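## Task

Find the box marked with an X on its top face and set it inside the tote near the door so that no part sticks out past the tote's rim. No other box may go in the tote; the rest must stay on their desks. The robot must not tip over or finish leaning. The result only counts if it holds without the robot supporting it.

## Robot and tools

Robot: a simulated Hello Robot Stretch 4 with one arm. It has an omni-wheel base, a lift that slides up a mast, a telescoping arm that reaches forward, a three-joint wrist and a two-finger gripper. It stands about 1.6 m tall, and no part of the base rim is more than 0.23 m from the base origin. Loose objects may occasionally get nudged by something outside the robot's control.

Frames: the base frame sits on the floor under the base centre, with x forward, y to the left and z up. hand_pose, a point between the open fingertips, is reported in this frame; with all wrist joints at 0 its axes line up with the base axes. Its printed value may be slightly off. The odometry frame is the base frame as it was when the scene began.

execute_actions: argument "actions" is a list holding one action or none (empty just reports state and images). Optional "cameras" picks images: head_camera, head_left_camera, head_right_camera, wrist_camera or all; null, omitted or ["all"] gives all, [] gives none. An action contains "base", "joints" or both, plus optional "pace" and "contact_limits"; alternatively it is {"end_of_arm": "enable_torque"} by itself, which re-powers any wrist or gripper motor that shut off. Motions inside one action begin together and may finish at different times.
- "base" takes exactly one key, each a relative offset from where the base last reported itself: translate_m (metres, -2 to 2, positive forward, no turning), strafe_m (metres, -2 to 2, positive left, sideways), rotate_rad (radians, -3.2 to 3.2, positive counter-clockwise seen from above).
- "joints" is one object keyed by joint name, each value an absolute target: lift_m 0 to 1.2 m; arm_m 0 to 0.55 m extension; wrist_yaw_rad -1.134 to 4.276 (0 points forward, positive swings left, 3.14 tucked back; past 3.4 the arm may block it); wrist_pitch_rad -1.117 to 4.259 (0 level, 1.57 pointing down); wrist_roll_rad -1.117 to 4.259 (0 keeps fingers level, positive turns clockwise viewed from behind); gripper_m -0.038 to 0.141 m fingertip gap (negative means the tips squeeze together). Done tolerances: lift and arm ±0.004, yaw and roll ±0.02, pitch ±0.05, gripper ±0.004. A joint target outside its range is clipped and reported; any other bad value or unknown key rejects the whole call.
- "pace": "slow", "default", "fast" or "max"; base speeds 0.1/0.3/0.4/0.6 m/s and turns 1/2/3/4 rad/s. With lift above 0.2 base speed is reduced further, down to 0.3 m/s and 1 rad/s at full height.
- "contact_limits": {"arm_m": value} from 0 (gentlest) to 0.75 (firmest), default 0.5; sets how hard the arm may push before halting.
One action lasts at most 15 s. Parts you omit may keep pushing toward earlier targets without this showing in the status. A reported stop cancels the rest of the calls in that reply.

wait: "seconds" 0 to 10; the robot just keeps doing what it was doing, then returns state and images.
zoom_image: "camera" plus "region" [x0, y0, x1, y1] in pixels from the image's top-left, max 504 by 504, on that camera's latest full image.
finished_scene: "scene" number; ends the scene irreversibly once the last command has been held, and reports success plus the next task. Ending a reply with no tool call ends everything.

Result lines: base_status and joint_status tell how each motion ended: "done" (for the base this only means wheels turned the full amount), "off_target" (stopped short, may still push), "contact_stop_at_<key>" (hit something; lift, arm or wheels go slack, a slack lift can sag under load and a slack base may drift), "limit_stop_at_<name>" (a built-in limit; at tilt over 6 degrees lift, arm and wheels go slack and ignore commands until the lean eases; own_body means a self-collision guard, you may back away from the body), "torque_fault" (a wrist or gripper motor overloaded and went limp; send enable_torque). After a stop the joint forgets its target. on_its_own lists things not commanded this call; "held at" is the target held, not the position. lidar_m: 12 distances in metres, 30 degree sectors counter-clockwise starting dead ahead (4th left, 7th behind, 10th right); "-" means nothing seen or closer than 0.25 m; it misses glass, thin legs and much behind. wrist_depth_mm: 7x7 grid of median depths, 100 to 2000 mm, top-left first, robot body visible. base_odometry is from wheel counts (slip counts as motion), heading -3.142 to 3.142. If turned_by_wheels and turned_by_imu differ by over about 0.1 rad, the base likely slipped or struck something. base_tilt in degrees (forward, right positive) with a fixed bias up to 1.5. motor_effort in percent with peak in brackets; noisy, with fixed offsets; wheels positive means turning right.

Gripping: close to a gap smaller than the object; squeezing harder pulls it toward the wrist. Neither gripper_m nor "done" proves a grasp; a firm grip with target at 0 or above shows up in gripper effort. A load in a level gripper shifts wrist pitch effort. If fingertips jam on a surface, lift up. To unfold the wrist at scene start, send lift_m 0.4 with wrist_yaw_rad 0 together. Tilted-up pitch (below -0.2) combined with strong roll can trigger own_body stops.

Avoid: driving or turning with over 1 kg held and arm_m above 0.2, especially at fast paces; strong steady pushes or pulls, worse with the gripper high; drops, slams and hard hits; holding more than about 2 kg level. Faster robot motion is better, but thinking time lets the scene keep running while the last command is held.

Each tool is called after ">>>" as name(argument=value, ...) on one line, values as JSON.

## Session

>>> execute_actions(actions=[])

Scene clock: 0.00 s.
base_odometry: x=+0.000 y=+0.000 heading=+0.000 (m, m, rad; odometry frame)
turned_by_wheels: +0.000 (rad since the last result)
turned_by_imu: +0.000 (rad since the last result)
base_tilt: forward=+0.1 right=+0.0 (deg)
lidar_m: 2.18 1.00 0.84 0.82 0.89 0.77 0.75 0.86 0.89 0.87 0.96 1.59
base_status: not commanded
joint_positions: lift_m=+0.190 arm_m=-0.001 wrist_yaw_rad=+3.236 wrist_pitch_rad=-0.009 wrist_roll_rad=+0.010 gripper_m=+0.057
joint_status: not commanded
motor_effort: lift_m=+20 arm_m=-1 wrist_yaw_rad=+1 wrist_pitch_rad=-7 wrist_roll_rad=+1 gripper_m=-1 wheel_0=+0 wheel_1=+0 wheel_2=+0 (%)
hand_pose: x=-0.1252 y=+0.0597 z=+0.3704 quat_wxyz=(-0.047, +0.004, +0.005, +0.999) (m; base frame)
wrist_depth_mm: - 131 609 1229 1464 1397 1336 / - 109 131 1576 1499 1397 1397 / - 112 133 1576 1576 1464 1366 / - 126 169 1708 1618 1464 1397 / 140 1255 1576 1661 216 1430 1205 / 198 1229 201 1138 946 854 878 / 195 976 878 - - 732 683
pictures: head_camera, head_left_camera, head_right_camera, wrist_camera
Images, in order (width x height): head_camera 420x560, head_left_camera 420x672, head_right_camera 420x672, wrist_camera 616x392.

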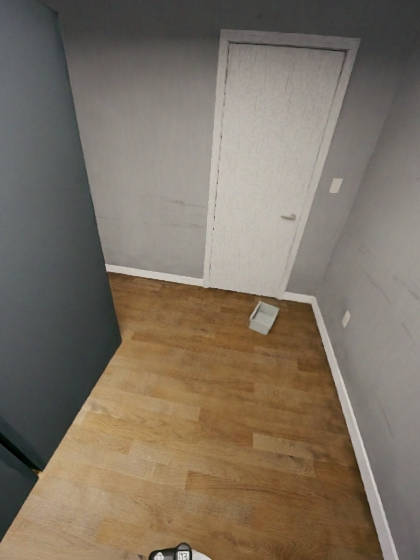

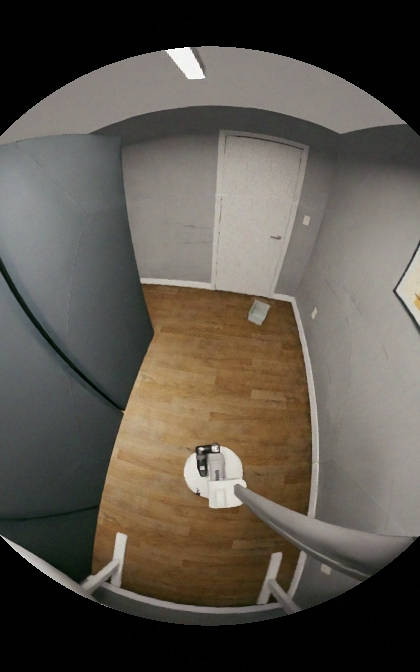

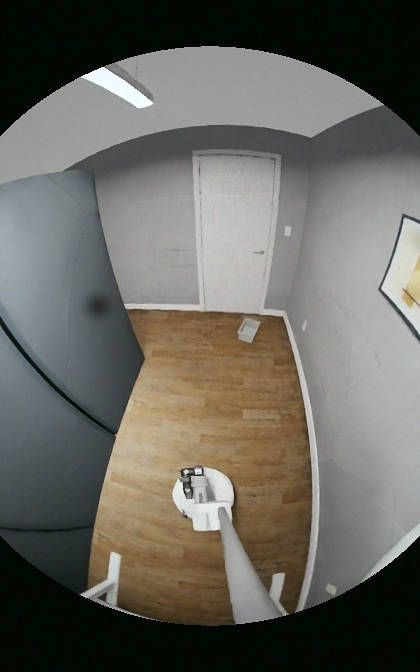

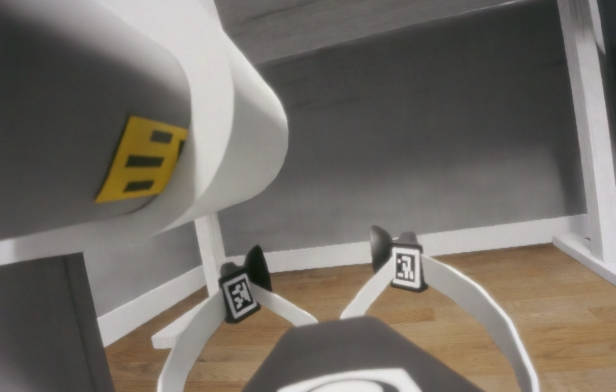

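>>> execute_actions(actions=[{"base": {"rotate_rad": 3.14}, "pace": "fast"}])

Scene clock: 4.97 s.
base_odometry: x=+0.000 y=+0.000 heading=+3.140 (m, m, rad; odometry frame)
turned_by_wheels: +3.140 (rad since the last result)
turned_by_imu: +3.098 (rad since the last result)
base_tilt: forward=+0.2 right=-0.2 (deg)
lidar_m: 0.72 0.85 0.85 0.87 0.99 1.61 2.18 1.03 0.81 0.82 0.91 0.75
base_status: done
joint_positions: lift_m=+0.190 arm_m=-0.001 wrist_yaw_rad=+3.236 wrist_pitch_rad=-0.009 wrist_roll_rad=+0.010 gripper_m=+0.057
joint_status: not commanded
motor_effort: lift_m=+20(20) arm_m=-1(1) wrist_yaw_rad=+1(1) wrist_pitch_rad=-8(8) wrist_roll_rad=+1(1) gripper_m=-4(0) wheel_0=-3(11) wheel_1=-1(9) wheel_2=-1(12) (%)
hand_pose: x=-0.1252 y=+0.0598 z=+0.3704 quat_wxyz=(-0.047, +0.004, +0.005, +0.999) (m; base frame)
wrist_depth_mm: - 131 - - - - 1756 / - 109 131 - - - 1808 / - 112 133 - - - - / - 126 170 - - - 1921 / 141 1205 - - 216 1430 1308 / 199 1229 201 1118 931 866 891 / 195 976 891 - - 732 683
pictures: head_camera, head_left_camera, head_right_camera, wrist_camera
Images, in order (width x height): head_camera 420x560, head_left_camera 420x672, head_right_camera 420x672, wrist_camera 616x392.

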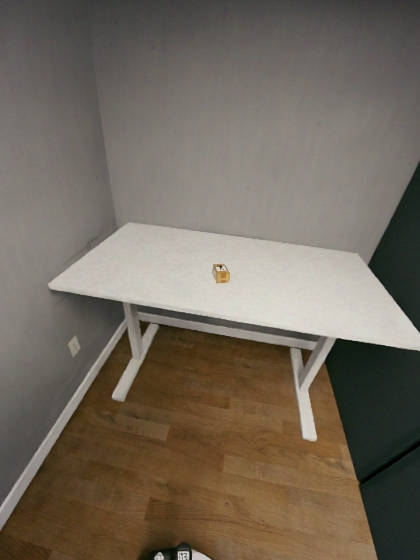

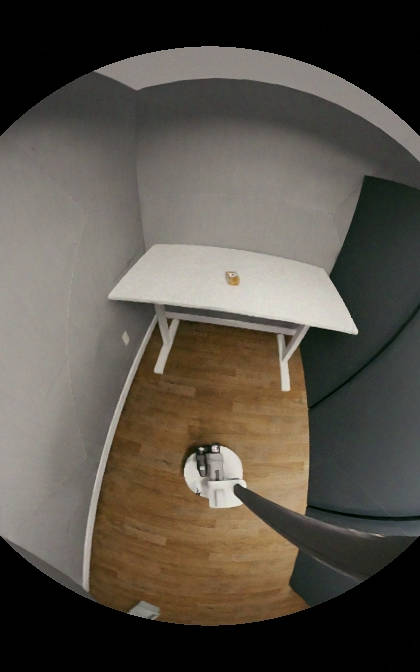

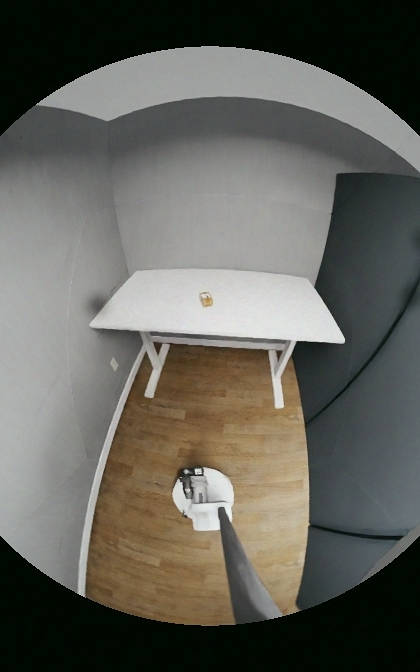

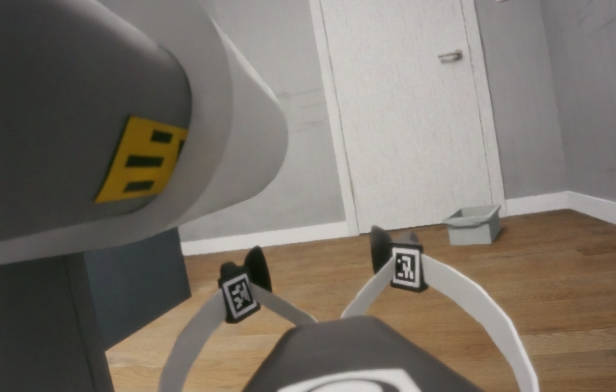

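>>> zoom_image(camera="head_camera", region=[190, 250, 250, 300])

Region (190, 250, 250, 300) of head_camera's 420x560 image, scaled by 8.400, with more detail than that image has.

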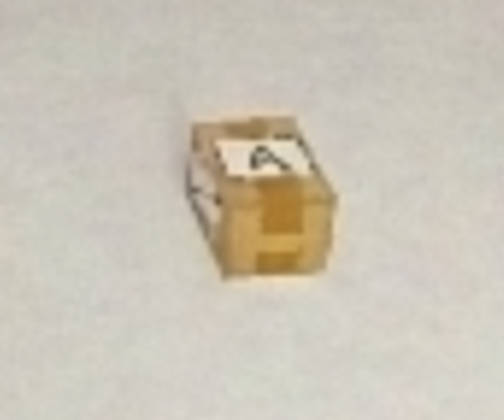

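>>> execute_actions(actions=[{"base": {"translate_m": -1.55}, "pace": "fast"}], cameras=["head_left_camera"])

>>> execute_actions(actions=[{"base": {"rotate_rad": -1.57}, "pace": "fast"}])

Scene clock: 21.33 s.
base_odometry: x=+1.550 y=-0.004 heading=+3.139 (m, m, rad; odometry frame)
turned_by_wheels: -0.001 (rad since the last result)
turned_by_imu: +0.000 (rad since the last result)
base_tilt: forward=+0.2 right=-0.1 (deg)
lidar_m: 2.25 1.42 1.17 0.52 0.60 0.67 0.65 0.80 1.26 0.59 0.59 0.96
base_status: done
joint_positions: lift_m=+0.190 arm_m=-0.001 wrist_yaw_rad=+3.236 wrist_pitch_rad=-0.009 wrist_roll_rad=+0.010 gripper_m=+0.057
joint_status: not commanded
motor_effort: lift_m=+20(20) arm_m=-2(2) wrist_yaw_rad=+1(1) wrist_pitch_rad=-8(8) wrist_roll_rad=+1(1) gripper_m=-5(6) wheel_0=-3(9) wheel_1=-2(8) wheel_2=-2(15) (%)
hand_pose: x=-0.1252 y=+0.0598 z=+0.3704 quat_wxyz=(-0.047, +0.004, +0.005, +0.999) (m; base frame)
wrist_depth_mm: - 131 480 778 715 683 640 / - 108 131 778 723 683 654 / - 112 133 788 723 691 661 / - 126 170 809 750 699 676 / 140 946 866 831 216 715 676 / 199 946 200 831 750 707 691 / 195 946 878 - - 723 683
pictures: head_left_camera
Images, in order (width x height): head_left_camera 420x672.

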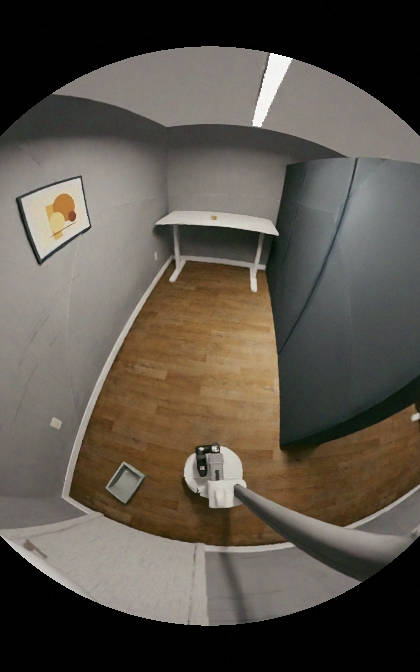

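Scene clock: 23.07 s.
base_odometry: x=+1.550 y=-0.004 heading=+1.569 (m, m, rad; odometry frame)
turned_by_wheels: -1.570 (rad since the last result)
turned_by_imu: -1.549 (rad since the last result)
base_tilt: forward=+0.2 right=+0.0 (deg)
lidar_m: 0.60 0.58 0.98 2.25 1.43 1.19 0.56 0.66 0.67 0.64 0.78 1.25
base_status: done
joint_positions: lift_m=+0.190 arm_m=-0.001 wrist_yaw_rad=+3.236 wrist_pitch_rad=-0.009 wrist_roll_rad=+0.010 gripper_m=+0.057
joint_status: not commanded
motor_effort: lift_m=+20(20) arm_m=-1(1) wrist_yaw_rad=+1(2) wrist_pitch_rad=-7(8) wrist_roll_rad=+1(1) gripper_m=-1(2) wheel_0=+3(11) wheel_1=+1(10) wheel_2=+0(11) (%)
hand_pose: x=-0.1252 y=+0.0598 z=+0.3704 quat_wxyz=(-0.047, +0.004, +0.005, +0.999) (m; base frame)
wrist_depth_mm: - 130 732 1229 1182 1098 1060 / - 109 131 1255 1205 1138 1078 / - 112 133 1281 1229 1160 1078 / - 126 169 1336 1229 1160 1138 / 141 1008 1366 1336 216 1138 1118 / 198 1042 200 891 960 878 878 / 195 931 741 - - 741 683
pictures: head_camera, head_left_camera, head_right_camera, wrist_camera
Images, in order (width x height): head_camera 420x560, head_left_camera 420x672, head_right_camera 420x672, wrist_camera 616x392.

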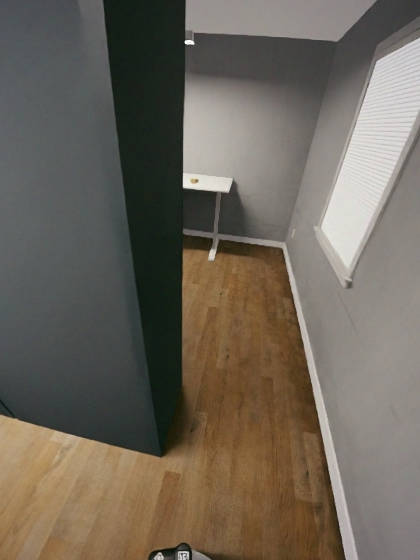

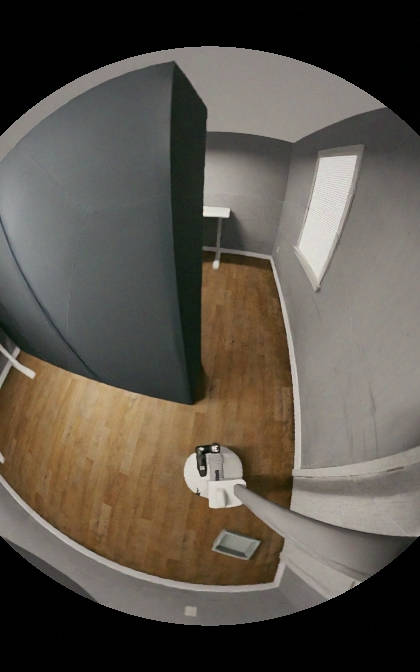

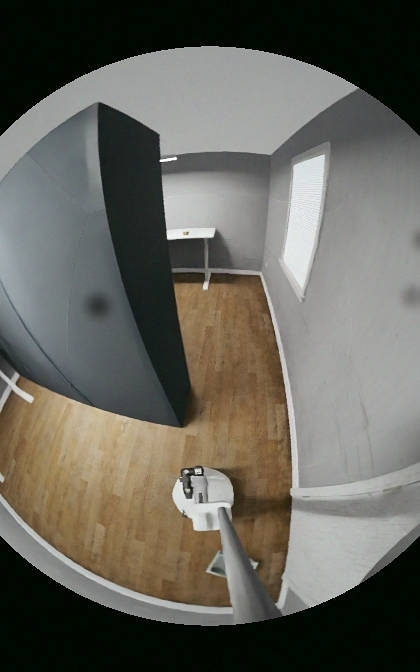

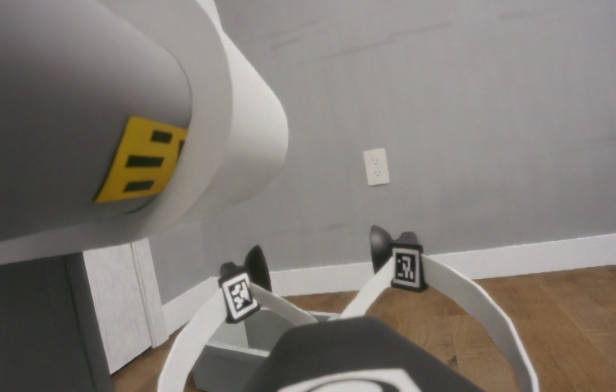

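>>> execute_actions(actions=[{"base": {"rotate_rad": -0.16}, "pace": "fast"}], cameras=[])

>>> execute_actions(actions=[{"base": {"strafe_m": -0.25}, "pace": "fast"}], cameras=["head_camera", "head_left_camera"])

Scene clock: 37.53 s.
base_odometry: x=+1.550 y=-0.004 heading=+1.409 (m, m, rad; odometry frame)
turned_by_wheels: -0.160 (rad since the last result)
turned_by_imu: -0.158 (rad since the last result)
base_tilt: forward=+0.2 right=-0.1 (deg)
lidar_m: 0.86 0.58 0.80 2.26 1.62 1.22 0.57 0.56 0.70 0.65 0.72 1.05
base_status: done
joint_positions: lift_m=+0.190 arm_m=-0.001 wrist_yaw_rad=+3.236 wrist_pitch_rad=-0.009 wrist_roll_rad=+0.010 gripper_m=+0.057
joint_status: not commanded
motor_effort: lift_m=+20(20) arm_m=-1(1) wrist_yaw_rad=+1(0) wrist_pitch_rad=-11(7) wrist_roll_rad=+1(1) gripper_m=-3(3) wheel_0=+1(8) wheel_1=-1(7) wheel_2=+0(7) (%)
hand_pose: x=-0.1252 y=+0.0598 z=+0.3704 quat_wxyz=(-0.047, +0.004, +0.005, +0.999) (m; base frame)
wrist_depth_mm: - 131 707 1255 1229 1160 1138 / - 108 131 1255 1205 1205 1160 / - 112 133 1255 1229 1205 1182 / - 125 170 1308 1229 1229 1205 / 141 1205 1336 1281 216 1229 1182 / 198 1182 200 1118 976 866 878 / 195 778 668 - - 732 683
pictures: none
No camera images: the call's "cameras" was empty. Leave "cameras" out to get every camera's image.

Scene clock: 39.30 s.
base_odometry: x=+1.797 y=-0.044 heading=+1.410 (m, m, rad; odometry frame)
turned_by_wheels: +0.000 (rad since the last result)
turned_by_imu: +0.000 (rad since the last result)
base_tilt: forward=+0.2 right=-0.1 (deg)
lidar_m: 2.09 0.71 0.75 2.47 1.61 1.23 0.61 0.58 0.44 0.41 0.46 0.67
base_status: done
joint_positions: lift_m=+0.190 arm_m=-0.001 wrist_yaw_rad=+3.236 wrist_pitch_rad=-0.009 wrist_roll_rad=+0.010 gripper_m=+0.057
joint_status: not commanded
motor_effort: lift_m=+20(20) arm_m=-2(2) wrist_yaw_rad=+1(1) wrist_pitch_rad=-8(7) wrist_roll_rad=+1(1) gripper_m=-2(1) wheel_0=+0(12) wheel_1=+1(14) wheel_2=+0(2) (%)
hand_pose: x=-0.1252 y=+0.0597 z=+0.3704 quat_wxyz=(-0.047, +0.004, +0.005, +0.999) (m; base frame)
wrist_depth_mm: - 131 715 1229 1205 1229 1160 / - 108 131 1255 1255 1182 1160 / - 111 133 1281 1229 1205 1182 / - 126 169 1281 1281 1229 1182 / 141 820 1281 1308 217 1229 1182 / 198 831 200 831 778 854 878 / 195 788 842 - - 741 691
pictures: head_camera, head_left_camera
Images, in order (width x height): head_camera 420x560, head_left_camera 420x672.

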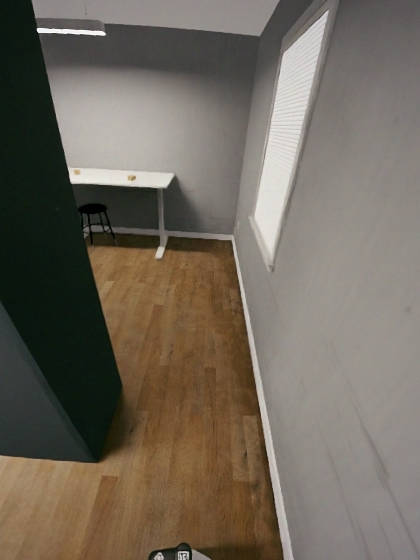

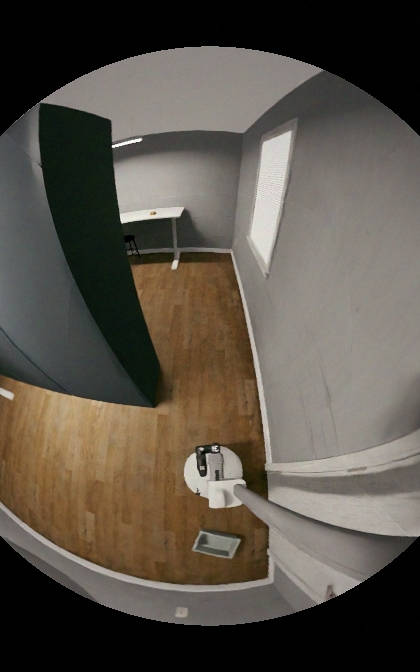

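>>> execute_actions(actions=[{"base": {"translate_m": 1.6}, "pace": "fast"}])

Scene clock: 46.70 s.
base_odometry: x=+2.053 y=+1.536 heading=+1.410 (m, m, rad; odometry frame)
turned_by_wheels: +0.000 (rad since the last result)
turned_by_imu: +0.000 (rad since the last result)
base_tilt: forward=+0.2 right=-0.1 (deg)
lidar_m: 1.36 1.25 1.73 2.13 0.81 0.75 1.70 0.70 0.49 0.45 0.49 0.72
base_status: done
joint_positions: lift_m=+0.190 arm_m=-0.001 wrist_yaw_rad=+3.236 wrist_pitch_rad=-0.009 wrist_roll_rad=+0.010 gripper_m=+0.057
joint_status: not commanded
motor_effort: lift_m=+20(20) arm_m=-1(1) wrist_yaw_rad=+1(1) wrist_pitch_rad=-7(5) wrist_roll_rad=+1(1) gripper_m=+0(4) wheel_0=+1(9) wheel_1=+1(8) wheel_2=+3(14) (%)
hand_pose: x=-0.1252 y=+0.0597 z=+0.3704 quat_wxyz=(-0.047, +0.004, +0.005, +0.999) (m; base frame)
wrist_depth_mm: - 131 - - - 854 1025 / - 108 131 - - 917 640 / - 112 133 - - 976 691 / - 126 169 - - 1042 691 / 141 946 1499 - 216 1098 676 / 199 960 200 1138 946 854 699 / 195 891 891 - - 741 668
pictures: head_camera, head_left_camera, head_right_camera, wrist_camera
Images, in order (width x height): head_camera 420x560, head_left_camera 420x672, head_right_camera 420x672, wrist_camera 616x392.

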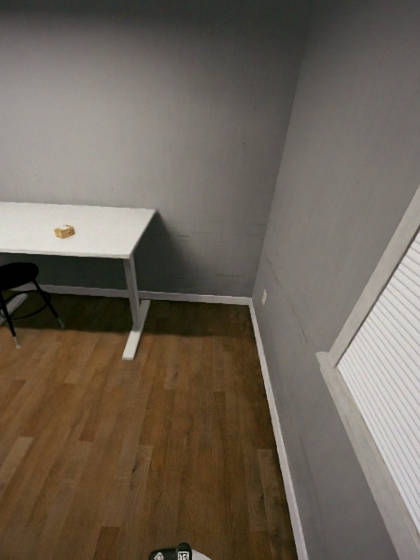

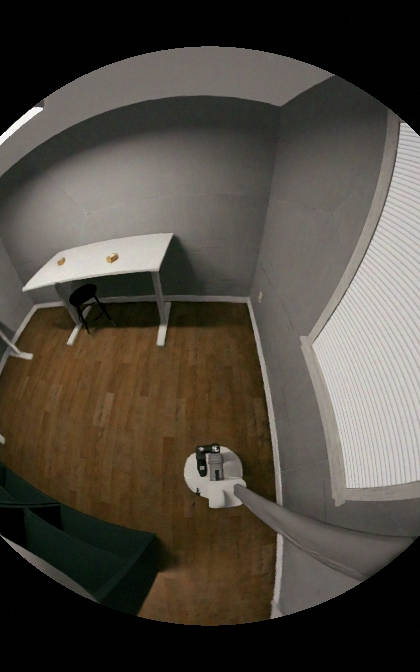

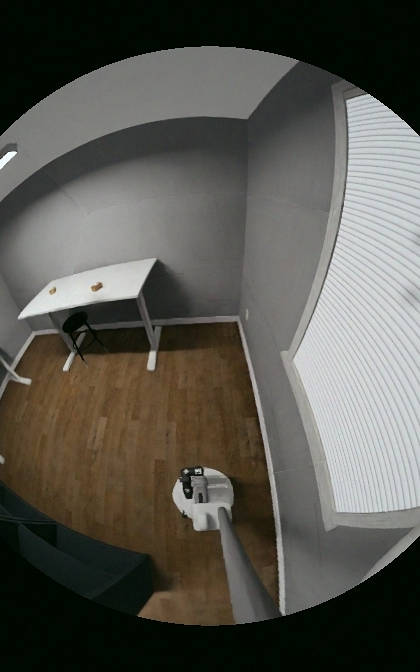

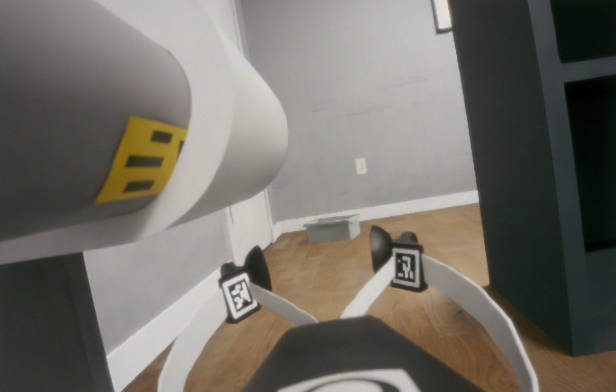

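>>> zoom_image(camera="head_camera", region=[35, 210, 95, 255])

Region (35, 210, 95, 255) of head_camera's 420x560 image, scaled by 8.400, with more detail than that image has; it fills the top 378 rows of this view, and the rest is white.

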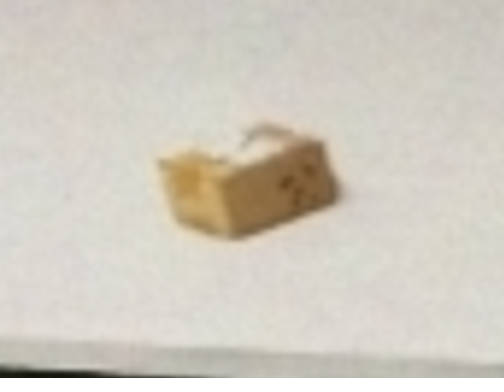

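>>> execute_actions(actions=[{"base": {"translate_m": 0.4}, "pace": "fast"}], cameras=[])

>>> execute_actions(actions=[{"base": {"strafe_m": 1.0}, "pace": "fast"}])

Scene clock: 54.77 s.
base_odometry: x=+2.117 y=+1.930 heading=+1.410 (m, m, rad; odometry frame)
turned_by_wheels: +0.000 (rad since the last result)
turned_by_imu: +0.000 (rad since the last result)
base_tilt: forward=+0.2 right=+0.0 (deg)
lidar_m: 1.34 0.85 1.15 2.40 1.36 1.10 1.80 0.69 0.50 0.48 0.52 0.80
base_status: done
joint_positions: lift_m=+0.190 arm_m=-0.001 wrist_yaw_rad=+3.236 wrist_pitch_rad=-0.009 wrist_roll_rad=+0.010 gripper_m=+0.057
joint_status: not commanded
motor_effort: lift_m=+20(20) arm_m=-1(1) wrist_yaw_rad=+2(2) wrist_pitch_rad=-8(6) wrist_roll_rad=+1(1) gripper_m=+1(1) wheel_0=+2(10) wheel_1=+0(8) wheel_2=+1(14) (%)
hand_pose: x=-0.1252 y=+0.0597 z=+0.3704 quat_wxyz=(-0.047, +0.004, +0.005, +0.999) (m; base frame)
wrist_depth_mm: - 131 - - - 1397 1397 / - 109 131 - - 1160 1366 / - 112 133 - - 1308 1430 / - 126 169 - - 1430 1464 / 141 960 1464 - 216 1138 1042 / 199 991 200 1138 960 866 878 / 195 904 904 - - 732 683
pictures: none
No camera images: the call's "cameras" was empty. Leave "cameras" out to get every camera's image.

Scene clock: 58.40 s.
base_odometry: x=+1.130 y=+2.090 heading=+1.410 (m, m, rad; odometry frame)
turned_by_wheels: +0.000 (rad since the last result)
turned_by_imu: -0.001 (rad since the last result)
base_tilt: forward=+0.1 right=-0.1 (deg)
lidar_m: 0.77 0.82 1.13 1.42 1.33 0.98 0.95 1.02 1.54 1.48 1.61 0.80
base_status: done
joint_positions: lift_m=+0.190 arm_m=-0.001 wrist_yaw_rad=+3.236 wrist_pitch_rad=-0.009 wrist_roll_rad=+0.010 gripper_m=+0.057
joint_status: not commanded
motor_effort: lift_m=+20(20) arm_m=-1(1) wrist_yaw_rad=+1(2) wrist_pitch_rad=-10(8) wrist_roll_rad=+1(1) gripper_m=-3(2) wheel_0=+0(15) wheel_1=-1(13) wheel_2=+0(1) (%)
hand_pose: x=-0.1252 y=+0.0597 z=+0.3704 quat_wxyz=(-0.047, +0.004, +0.005, +0.999) (m; base frame)
wrist_depth_mm: - 131 634 1397 1229 1397 1336 / - 108 131 1430 1430 1397 1366 / - 112 133 1229 1205 1397 1366 / - 126 169 1499 1464 1397 1366 / 141 1160 1464 1499 216 1042 1060 / 199 1336 201 1078 946 866 891 / 195 991 904 - - 723 683
pictures: head_camera, head_left_camera, head_right_camera, wrist_camera
Images, in order (width x height): head_camera 420x560, head_left_camera 420x672, head_right_camera 420x672, wrist_camera 616x392.

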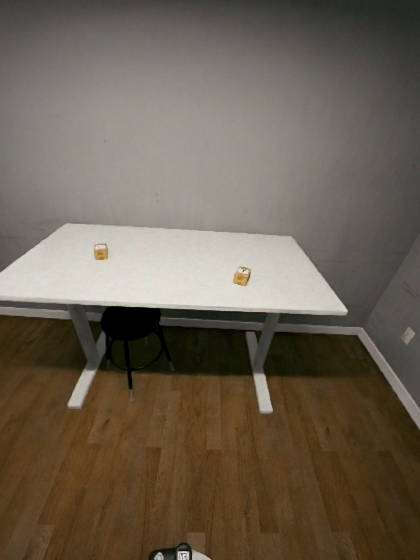

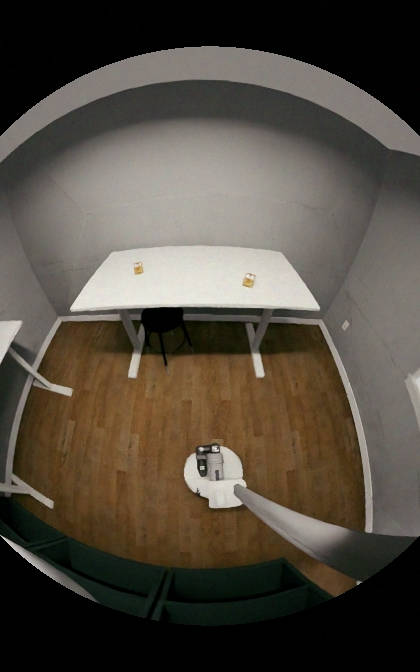

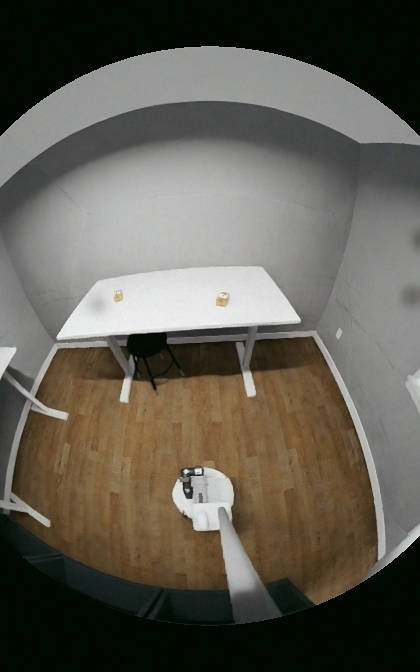

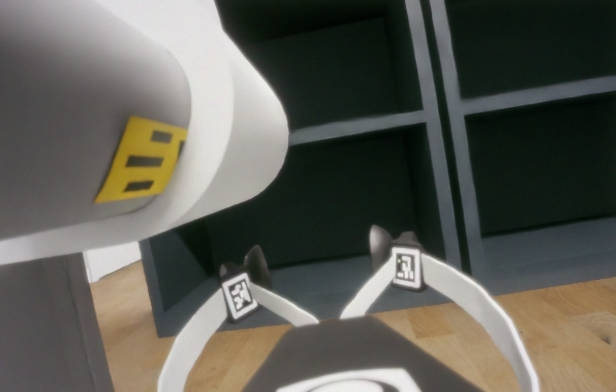

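>>> zoom_image(camera="head_camera", region=[215, 255, 270, 300])

>>> zoom_image(camera="head_camera", region=[75, 230, 130, 275])

Region (215, 255, 270, 300) of head_camera's 420x560 image, scaled by 9.164, with more detail than that image has; it fills the top 412 rows of this view, and the rest is white.

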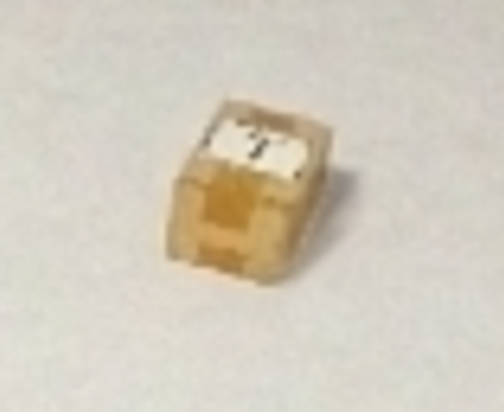

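Region (75, 230, 130, 275) of head_camera's 420x560 image, scaled by 9.164, with more detail than that image has; it fills the top 412 rows of this view, and the rest is white.

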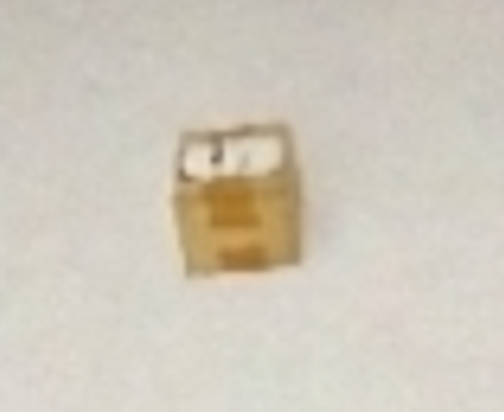

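>>> execute_actions(actions=[{"base": {"rotate_rad": 1.57}, "joints": {"lift_m": 0.9, "wrist_yaw_rad": 0}, "pace": "fast"}])

Scene clock: 67.40 s.
base_odometry: x=+1.130 y=+2.091 heading=+2.980 (m, m, rad; odometry frame)
turned_by_wheels: +1.570 (rad since the last result)
turned_by_imu: +1.549 (rad since the last result)
base_tilt: forward=+0.2 right=-0.1 (deg)
lidar_m: 1.42 1.31 1.00 0.92 1.03 1.54 1.50 1.59 0.82 0.78 0.81 1.16
base_status: done
joint_positions: lift_m=+0.900 arm_m=-0.001 wrist_yaw_rad=+0.000 wrist_pitch_rad=-0.009 wrist_roll_rad=+0.010 gripper_m=+0.057
joint_status: all done
motor_effort: lift_m=+23(25) arm_m=-2(2) wrist_yaw_rad=+0(7) wrist_pitch_rad=-5(7) wrist_roll_rad=+1(1) gripper_m=-1(5) wheel_0=-4(10) wheel_1=+0(9) wheel_2=-1(8) (%)
hand_pose: x=+0.4588 y=-0.0873 z=+1.0805 quat_wxyz=(+1.000, +0.005, -0.004, +0.000) (m; base frame)
wrist_depth_mm: 1863 1921 1863 1863 1808 1863 1863 / 1863 1921 1921 1921 1921 1921 1863 / 1808 1921 1921 1921 1921 1921 1921 / 1921 - - 1983 1661 1983 1863 / 1863 1661 1308 - 216 - - / 1863 - 201 - - 1537 - / 1576 - - - - 1863 1808
pictures: head_camera, head_left_camera, head_right_camera, wrist_camera
Images, in order (width x height): head_camera 420x560, head_left_camera 420x672, head_right_camera 420x672, wrist_camera 616x392.

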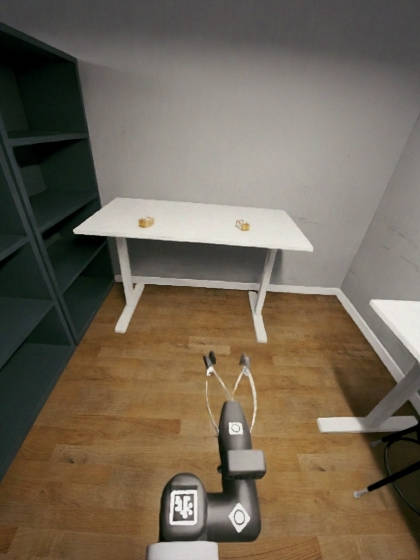

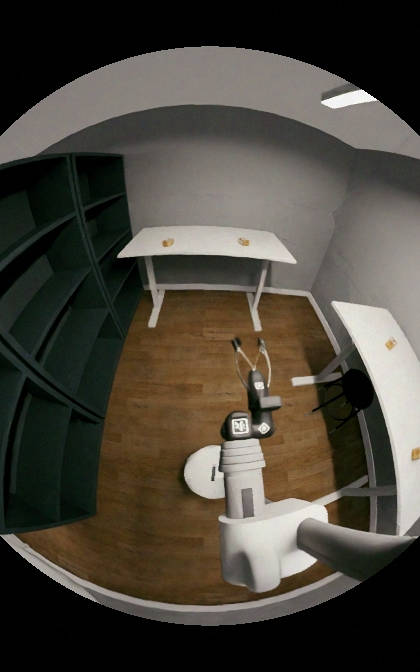

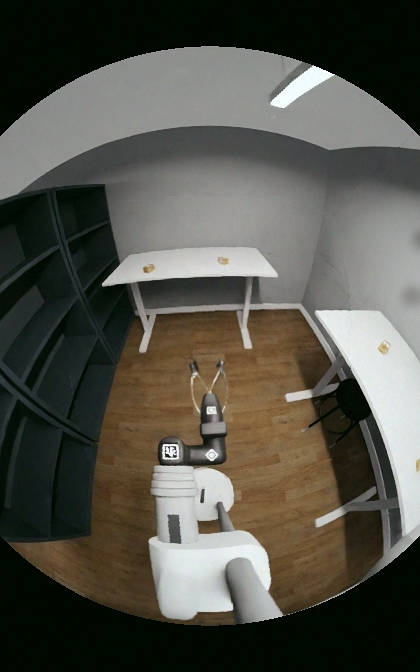

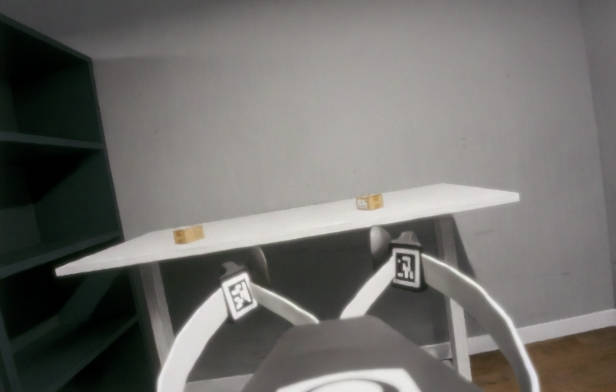

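>>> execute_actions(actions=[{"base": {"translate_m": 0.75}, "joints": {"lift_m": 1.1, "wrist_pitch_rad": 0.6}, "pace": "fast"}])

Scene clock: 74.20 s.
base_odometry: x=+0.390 y=+2.211 heading=+2.980 (m, m, rad; odometry frame)
turned_by_wheels: +0.001 (rad since the last result)
turned_by_imu: +0.000 (rad since the last result)
base_tilt: forward=+0.2 right=-0.1 (deg)
lidar_m: 0.66 0.71 0.96 0.92 0.98 1.37 2.25 1.15 0.84 0.80 0.92 0.69
base_status: done
joint_positions: lift_m=+1.100 arm_m=-0.001 wrist_yaw_rad=+0.000 wrist_pitch_rad=+0.602 wrist_roll_rad=+0.010 gripper_m=+0.057
joint_status: all done
motor_effort: lift_m=+22(23) arm_m=-1(2) wrist_yaw_rad=+0(0) wrist_pitch_rad=-7(5) wrist_roll_rad=+1(1) gripper_m=-2(4) wheel_0=+4(9) wheel_1=+2(6) wheel_2=+1(12) (%)
hand_pose: x=+0.4081 y=-0.0874 z=+1.1147 quat_wxyz=(+0.955, +0.005, +0.296, -0.002) (m; base frame)
wrist_depth_mm: 1098 1118 1098 1098 1025 917 904 / 1078 976 891 809 699 715 676 / 778 723 668 634 609 580 549 / 609 585 569 564 1576 1618 1618 / 1078 1618 1661 1661 216 1499 1499 / 1499 1499 200 1430 1366 1281 1336 / 1336 1366 1308 - - 1255 1182
pictures: head_camera, head_left_camera, head_right_camera, wrist_camera
Images, in order (width x height): head_camera 420x560, head_left_camera 420x672, head_right_camera 420x672, wrist_camera 616x392.

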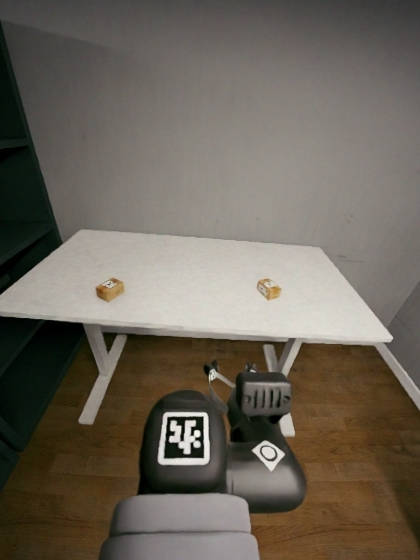

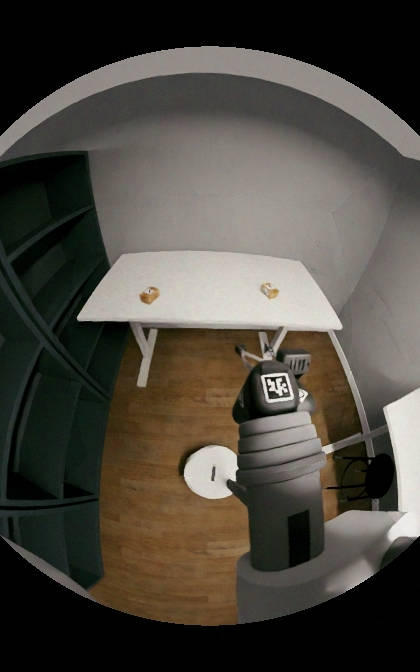

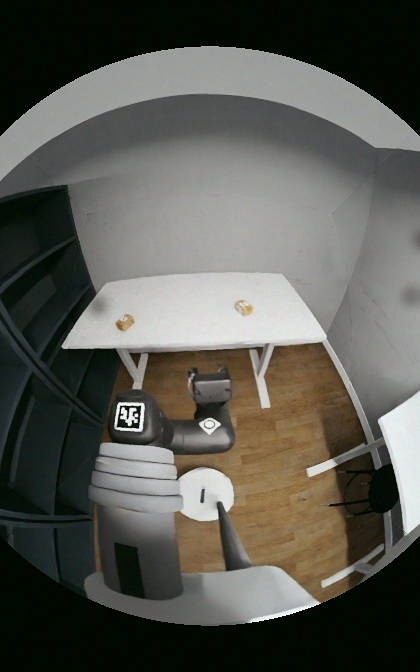

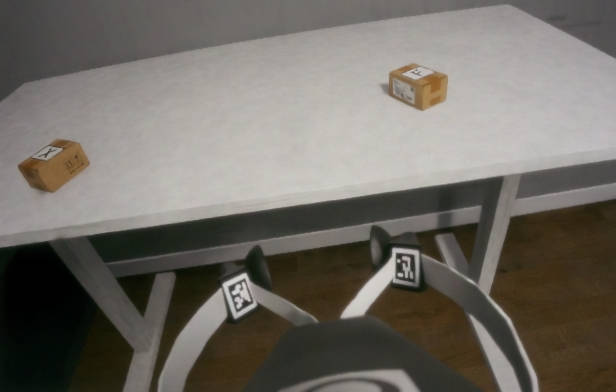

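>>> zoom_image(camera="wrist_camera", region=[0, 125, 110, 205])

>>> zoom_image(camera="head_camera", region=[80, 265, 140, 315])

Region (0, 125, 110, 205) of wrist_camera's 616x392 image, scaled by 4.582; it fills the top 367 rows of this view, and the rest is white.

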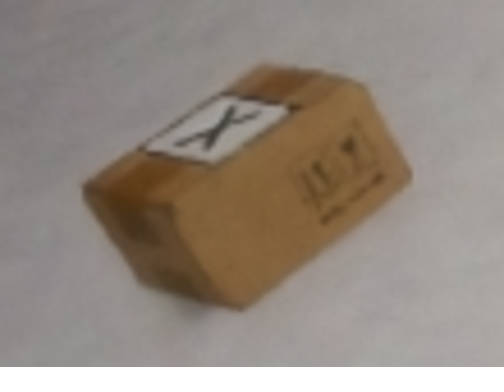

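Region (80, 265, 140, 315) of head_camera's 420x560 image, scaled by 8.400, with more detail than that image has.

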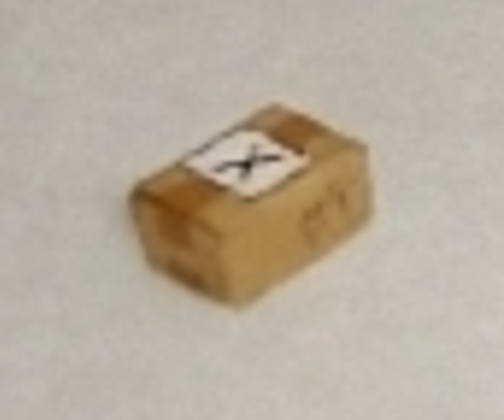

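>>> execute_actions(actions=[{"base": {"strafe_m": 0.53}, "joints": {"lift_m": 1.15, "wrist_pitch_rad": 1.2, "gripper_m": 0.13, "arm_m": 0.3}, "pace": "fast"}])

Scene clock: 112.40 s.
base_odometry: x=+0.304 y=+1.688 heading=+2.980 (m, m, rad; odometry frame)
turned_by_wheels: +0.000 (rad since the last result)
turned_by_imu: -0.001 (rad since the last result)
base_tilt: forward=+0.2 right=-0.1 (deg)
lidar_m: 0.69 0.58 0.42 0.38 0.43 0.60 2.24 1.87 1.41 1.32 0.96 0.74
base_status: done
joint_positions: lift_m=+1.150 arm_m=+0.299 wrist_yaw_rad=+0.000 wrist_pitch_rad=+1.201 wrist_roll_rad=+0.010 gripper_m=+0.130
joint_status: all done
motor_effort: lift_m=+21(23) arm_m=+5(4) wrist_yaw_rad=+1(3) wrist_pitch_rad=-2(4) wrist_roll_rad=+1(1) gripper_m=-1(1) wheel_0=-1(12) wheel_1=+2(12) wheel_2=+0(1) (%)
hand_pose: x=+0.5743 y=-0.0874 z=+1.0591 quat_wxyz=(+0.825, +0.004, +0.565, -0.003) (m; base frame)
wrist_depth_mm: 415 407 404 397 387 387 387 / 397 392 384 379 375 370 370 / 377 375 375 1308 1336 1336 1308 / 798 1281 1308 1308 1281 1281 1281 / 778 1229 1255 1255 1255 208 1205 / 741 976 199 1205 1182 1205 1160 / 707 1025 1182 - - 1138 1098
pictures: head_camera, head_left_camera, head_right_camera, wrist_camera
Images, in order (width x height): head_camera 420x560, head_left_camera 420x672, head_right_camera 420x672, wrist_camera 616x392.

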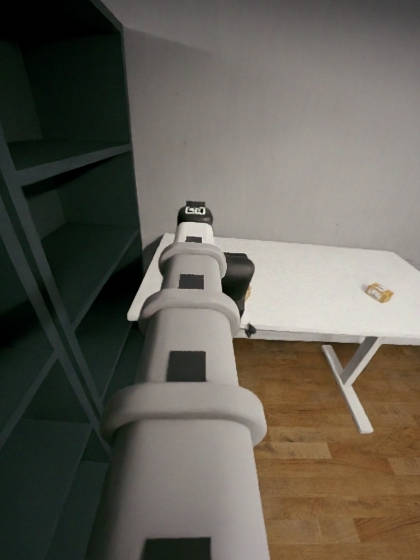

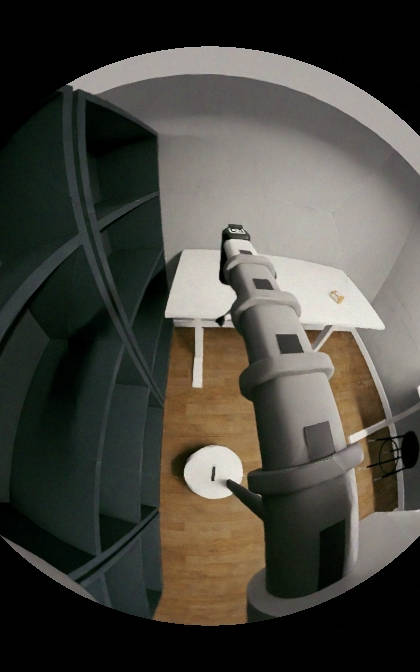

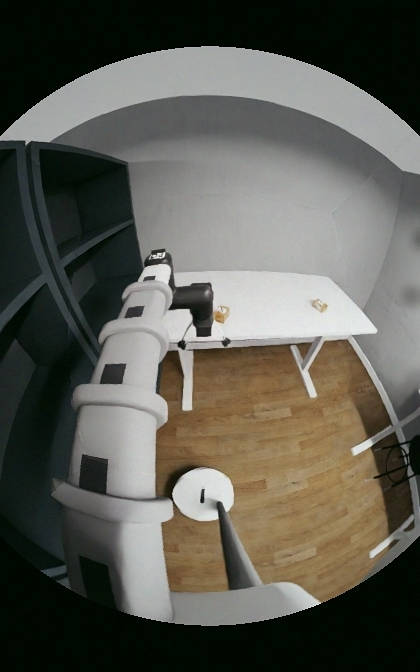

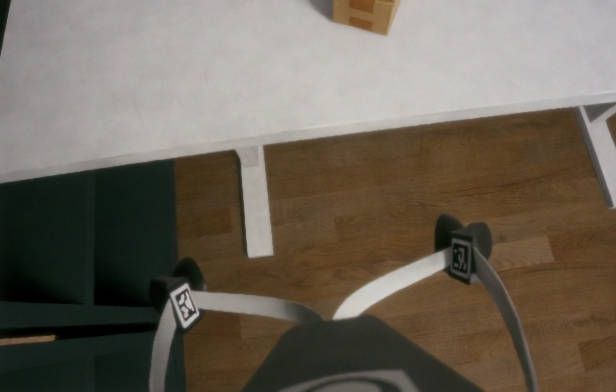

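>>> execute_actions(actions=[{"base": {"translate_m": 0.2}, "joints": {"wrist_pitch_rad": 1.57, "arm_m": 0.42}, "pace": "fast"}])

Scene clock: 118.37 s.
base_odometry: x=+0.107 y=+1.720 heading=+2.981 (m, m, rad; odometry frame)
turned_by_wheels: +0.000 (rad since the last result)
turned_by_imu: +0.000 (rad since the last result)
base_tilt: forward=+0.1 right=+0.0 (deg)
lidar_m: 0.48 0.55 0.39 0.37 0.41 0.59 2.46 1.90 1.37 1.35 0.72 0.50
base_status: done
joint_positions: lift_m=+1.150 arm_m=+0.419 wrist_yaw_rad=+0.000 wrist_pitch_rad=+1.570 wrist_roll_rad=+0.010 gripper_m=+0.130
joint_status: all done
motor_effort: lift_m=+21(21) arm_m=+5(4) wrist_yaw_rad=+0(2) wrist_pitch_rad=+0(4) wrist_roll_rad=+1(1) gripper_m=+1(1) wheel_0=+3(9) wheel_1=+2(7) wheel_2=-2(10) (%)
hand_pose: x=+0.5903 y=-0.0874 z=+1.0396 quat_wxyz=(+0.707, +0.004, +0.707, -0.004) (m; base frame)
wrist_depth_mm: 297 297 298 300 300 300 301 / 300 303 301 304 303 255 306 / 303 304 306 304 301 258 307 / 306 309 309 309 310 310 310 / 310 310 309 312 312 209 315 / 314 317 198 314 314 798 1281 / 559 759 1281 - - 1281 1255
pictures: head_camera, head_left_camera, head_right_camera, wrist_camera
Images, in order (width x height): head_camera 420x560, head_left_camera 420x672, head_right_camera 420x672, wrist_camera 616x392.

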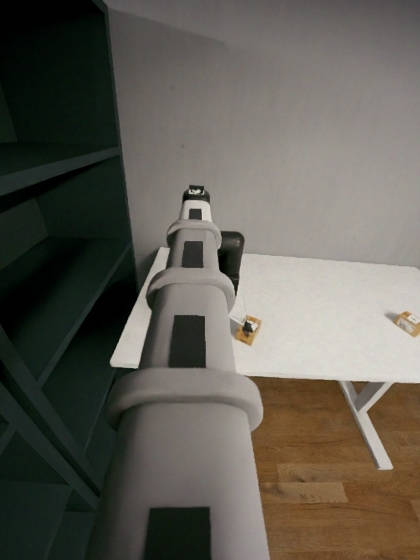

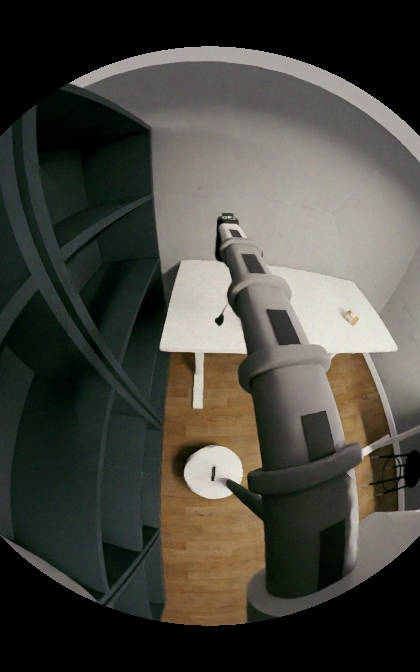

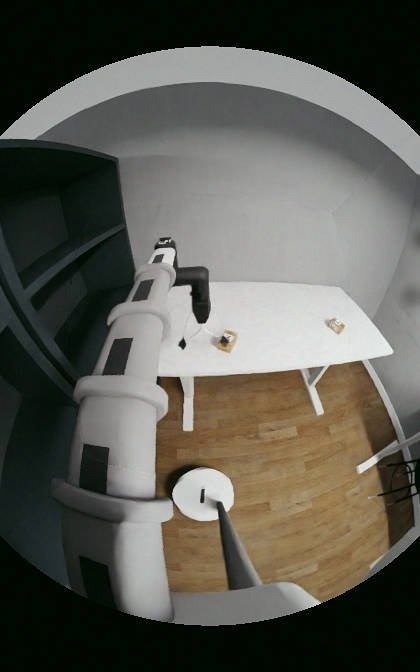

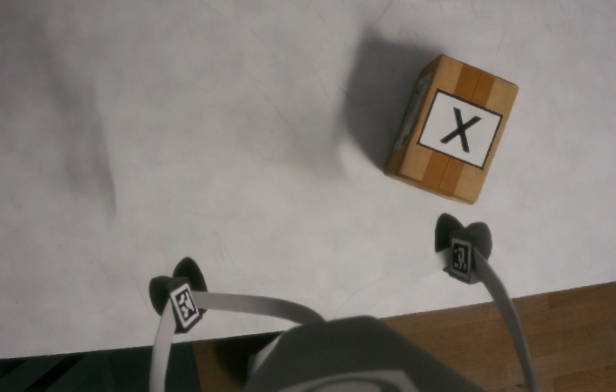

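>>> execute_actions(actions=[{"base": {"strafe_m": -0.10}, "joints": {"wrist_roll_rad": 0.55, "arm_m": 0.472, "gripper_m": 0.11}}], cameras=["wrist_camera", "head_right_camera"])

Scene clock: 148.67 s.
base_odometry: x=+0.123 y=+1.819 heading=+2.981 (m, m, rad; odometry frame)
turned_by_wheels: +0.000 (rad since the last result)
turned_by_imu: +0.000 (rad since the last result)
base_tilt: forward=+0.1 right=-0.1 (deg)
lidar_m: 0.47 0.54 0.50 0.48 0.50 0.75 2.44 1.79 1.27 1.23 0.69 0.50
base_status: done
joint_positions: lift_m=+1.150 arm_m=+0.471 wrist_yaw_rad=+0.000 wrist_pitch_rad=+1.570 wrist_roll_rad=+0.549 gripper_m=+0.110
joint_status: all done
motor_effort: lift_m=+21(21) arm_m=+5(6) wrist_yaw_rad=+1(0) wrist_pitch_rad=-1(1) wrist_roll_rad=+3(9) gripper_m=-2(0) wheel_0=+2(10) wheel_1=+0(9) wheel_2=+0(1) (%)
hand_pose: x=+0.6422 y=-0.0874 z=+1.0396 quat_wxyz=(+0.681, +0.192, +0.680, -0.192) (m; base frame)
wrist_depth_mm: 296 297 298 300 301 301 303 / 300 300 301 303 303 307 307 / 303 303 304 304 307 307 310 / 306 306 307 260 310 312 312 / 310 309 310 262 314 314 1255 / 312 314 194 267 317 319 1281 / 314 314 317 - - 1060 1308
pictures: head_right_camera, wrist_camera
Images, in order (width x height): head_right_camera 420x672, wrist_camera 616x392.

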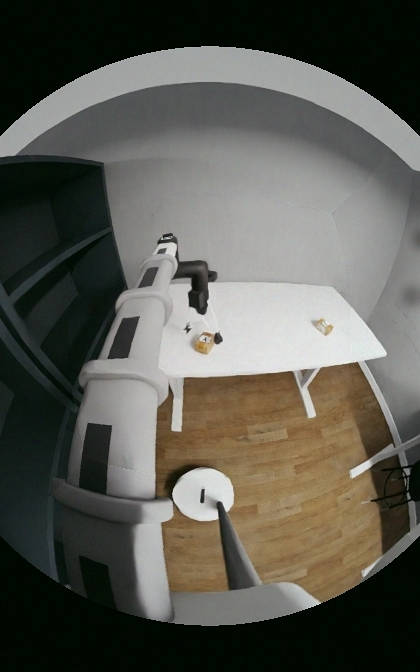

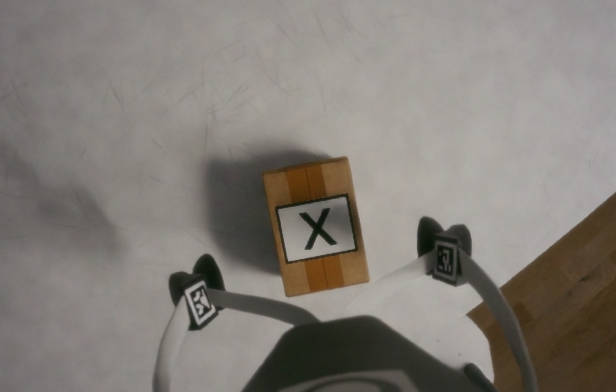

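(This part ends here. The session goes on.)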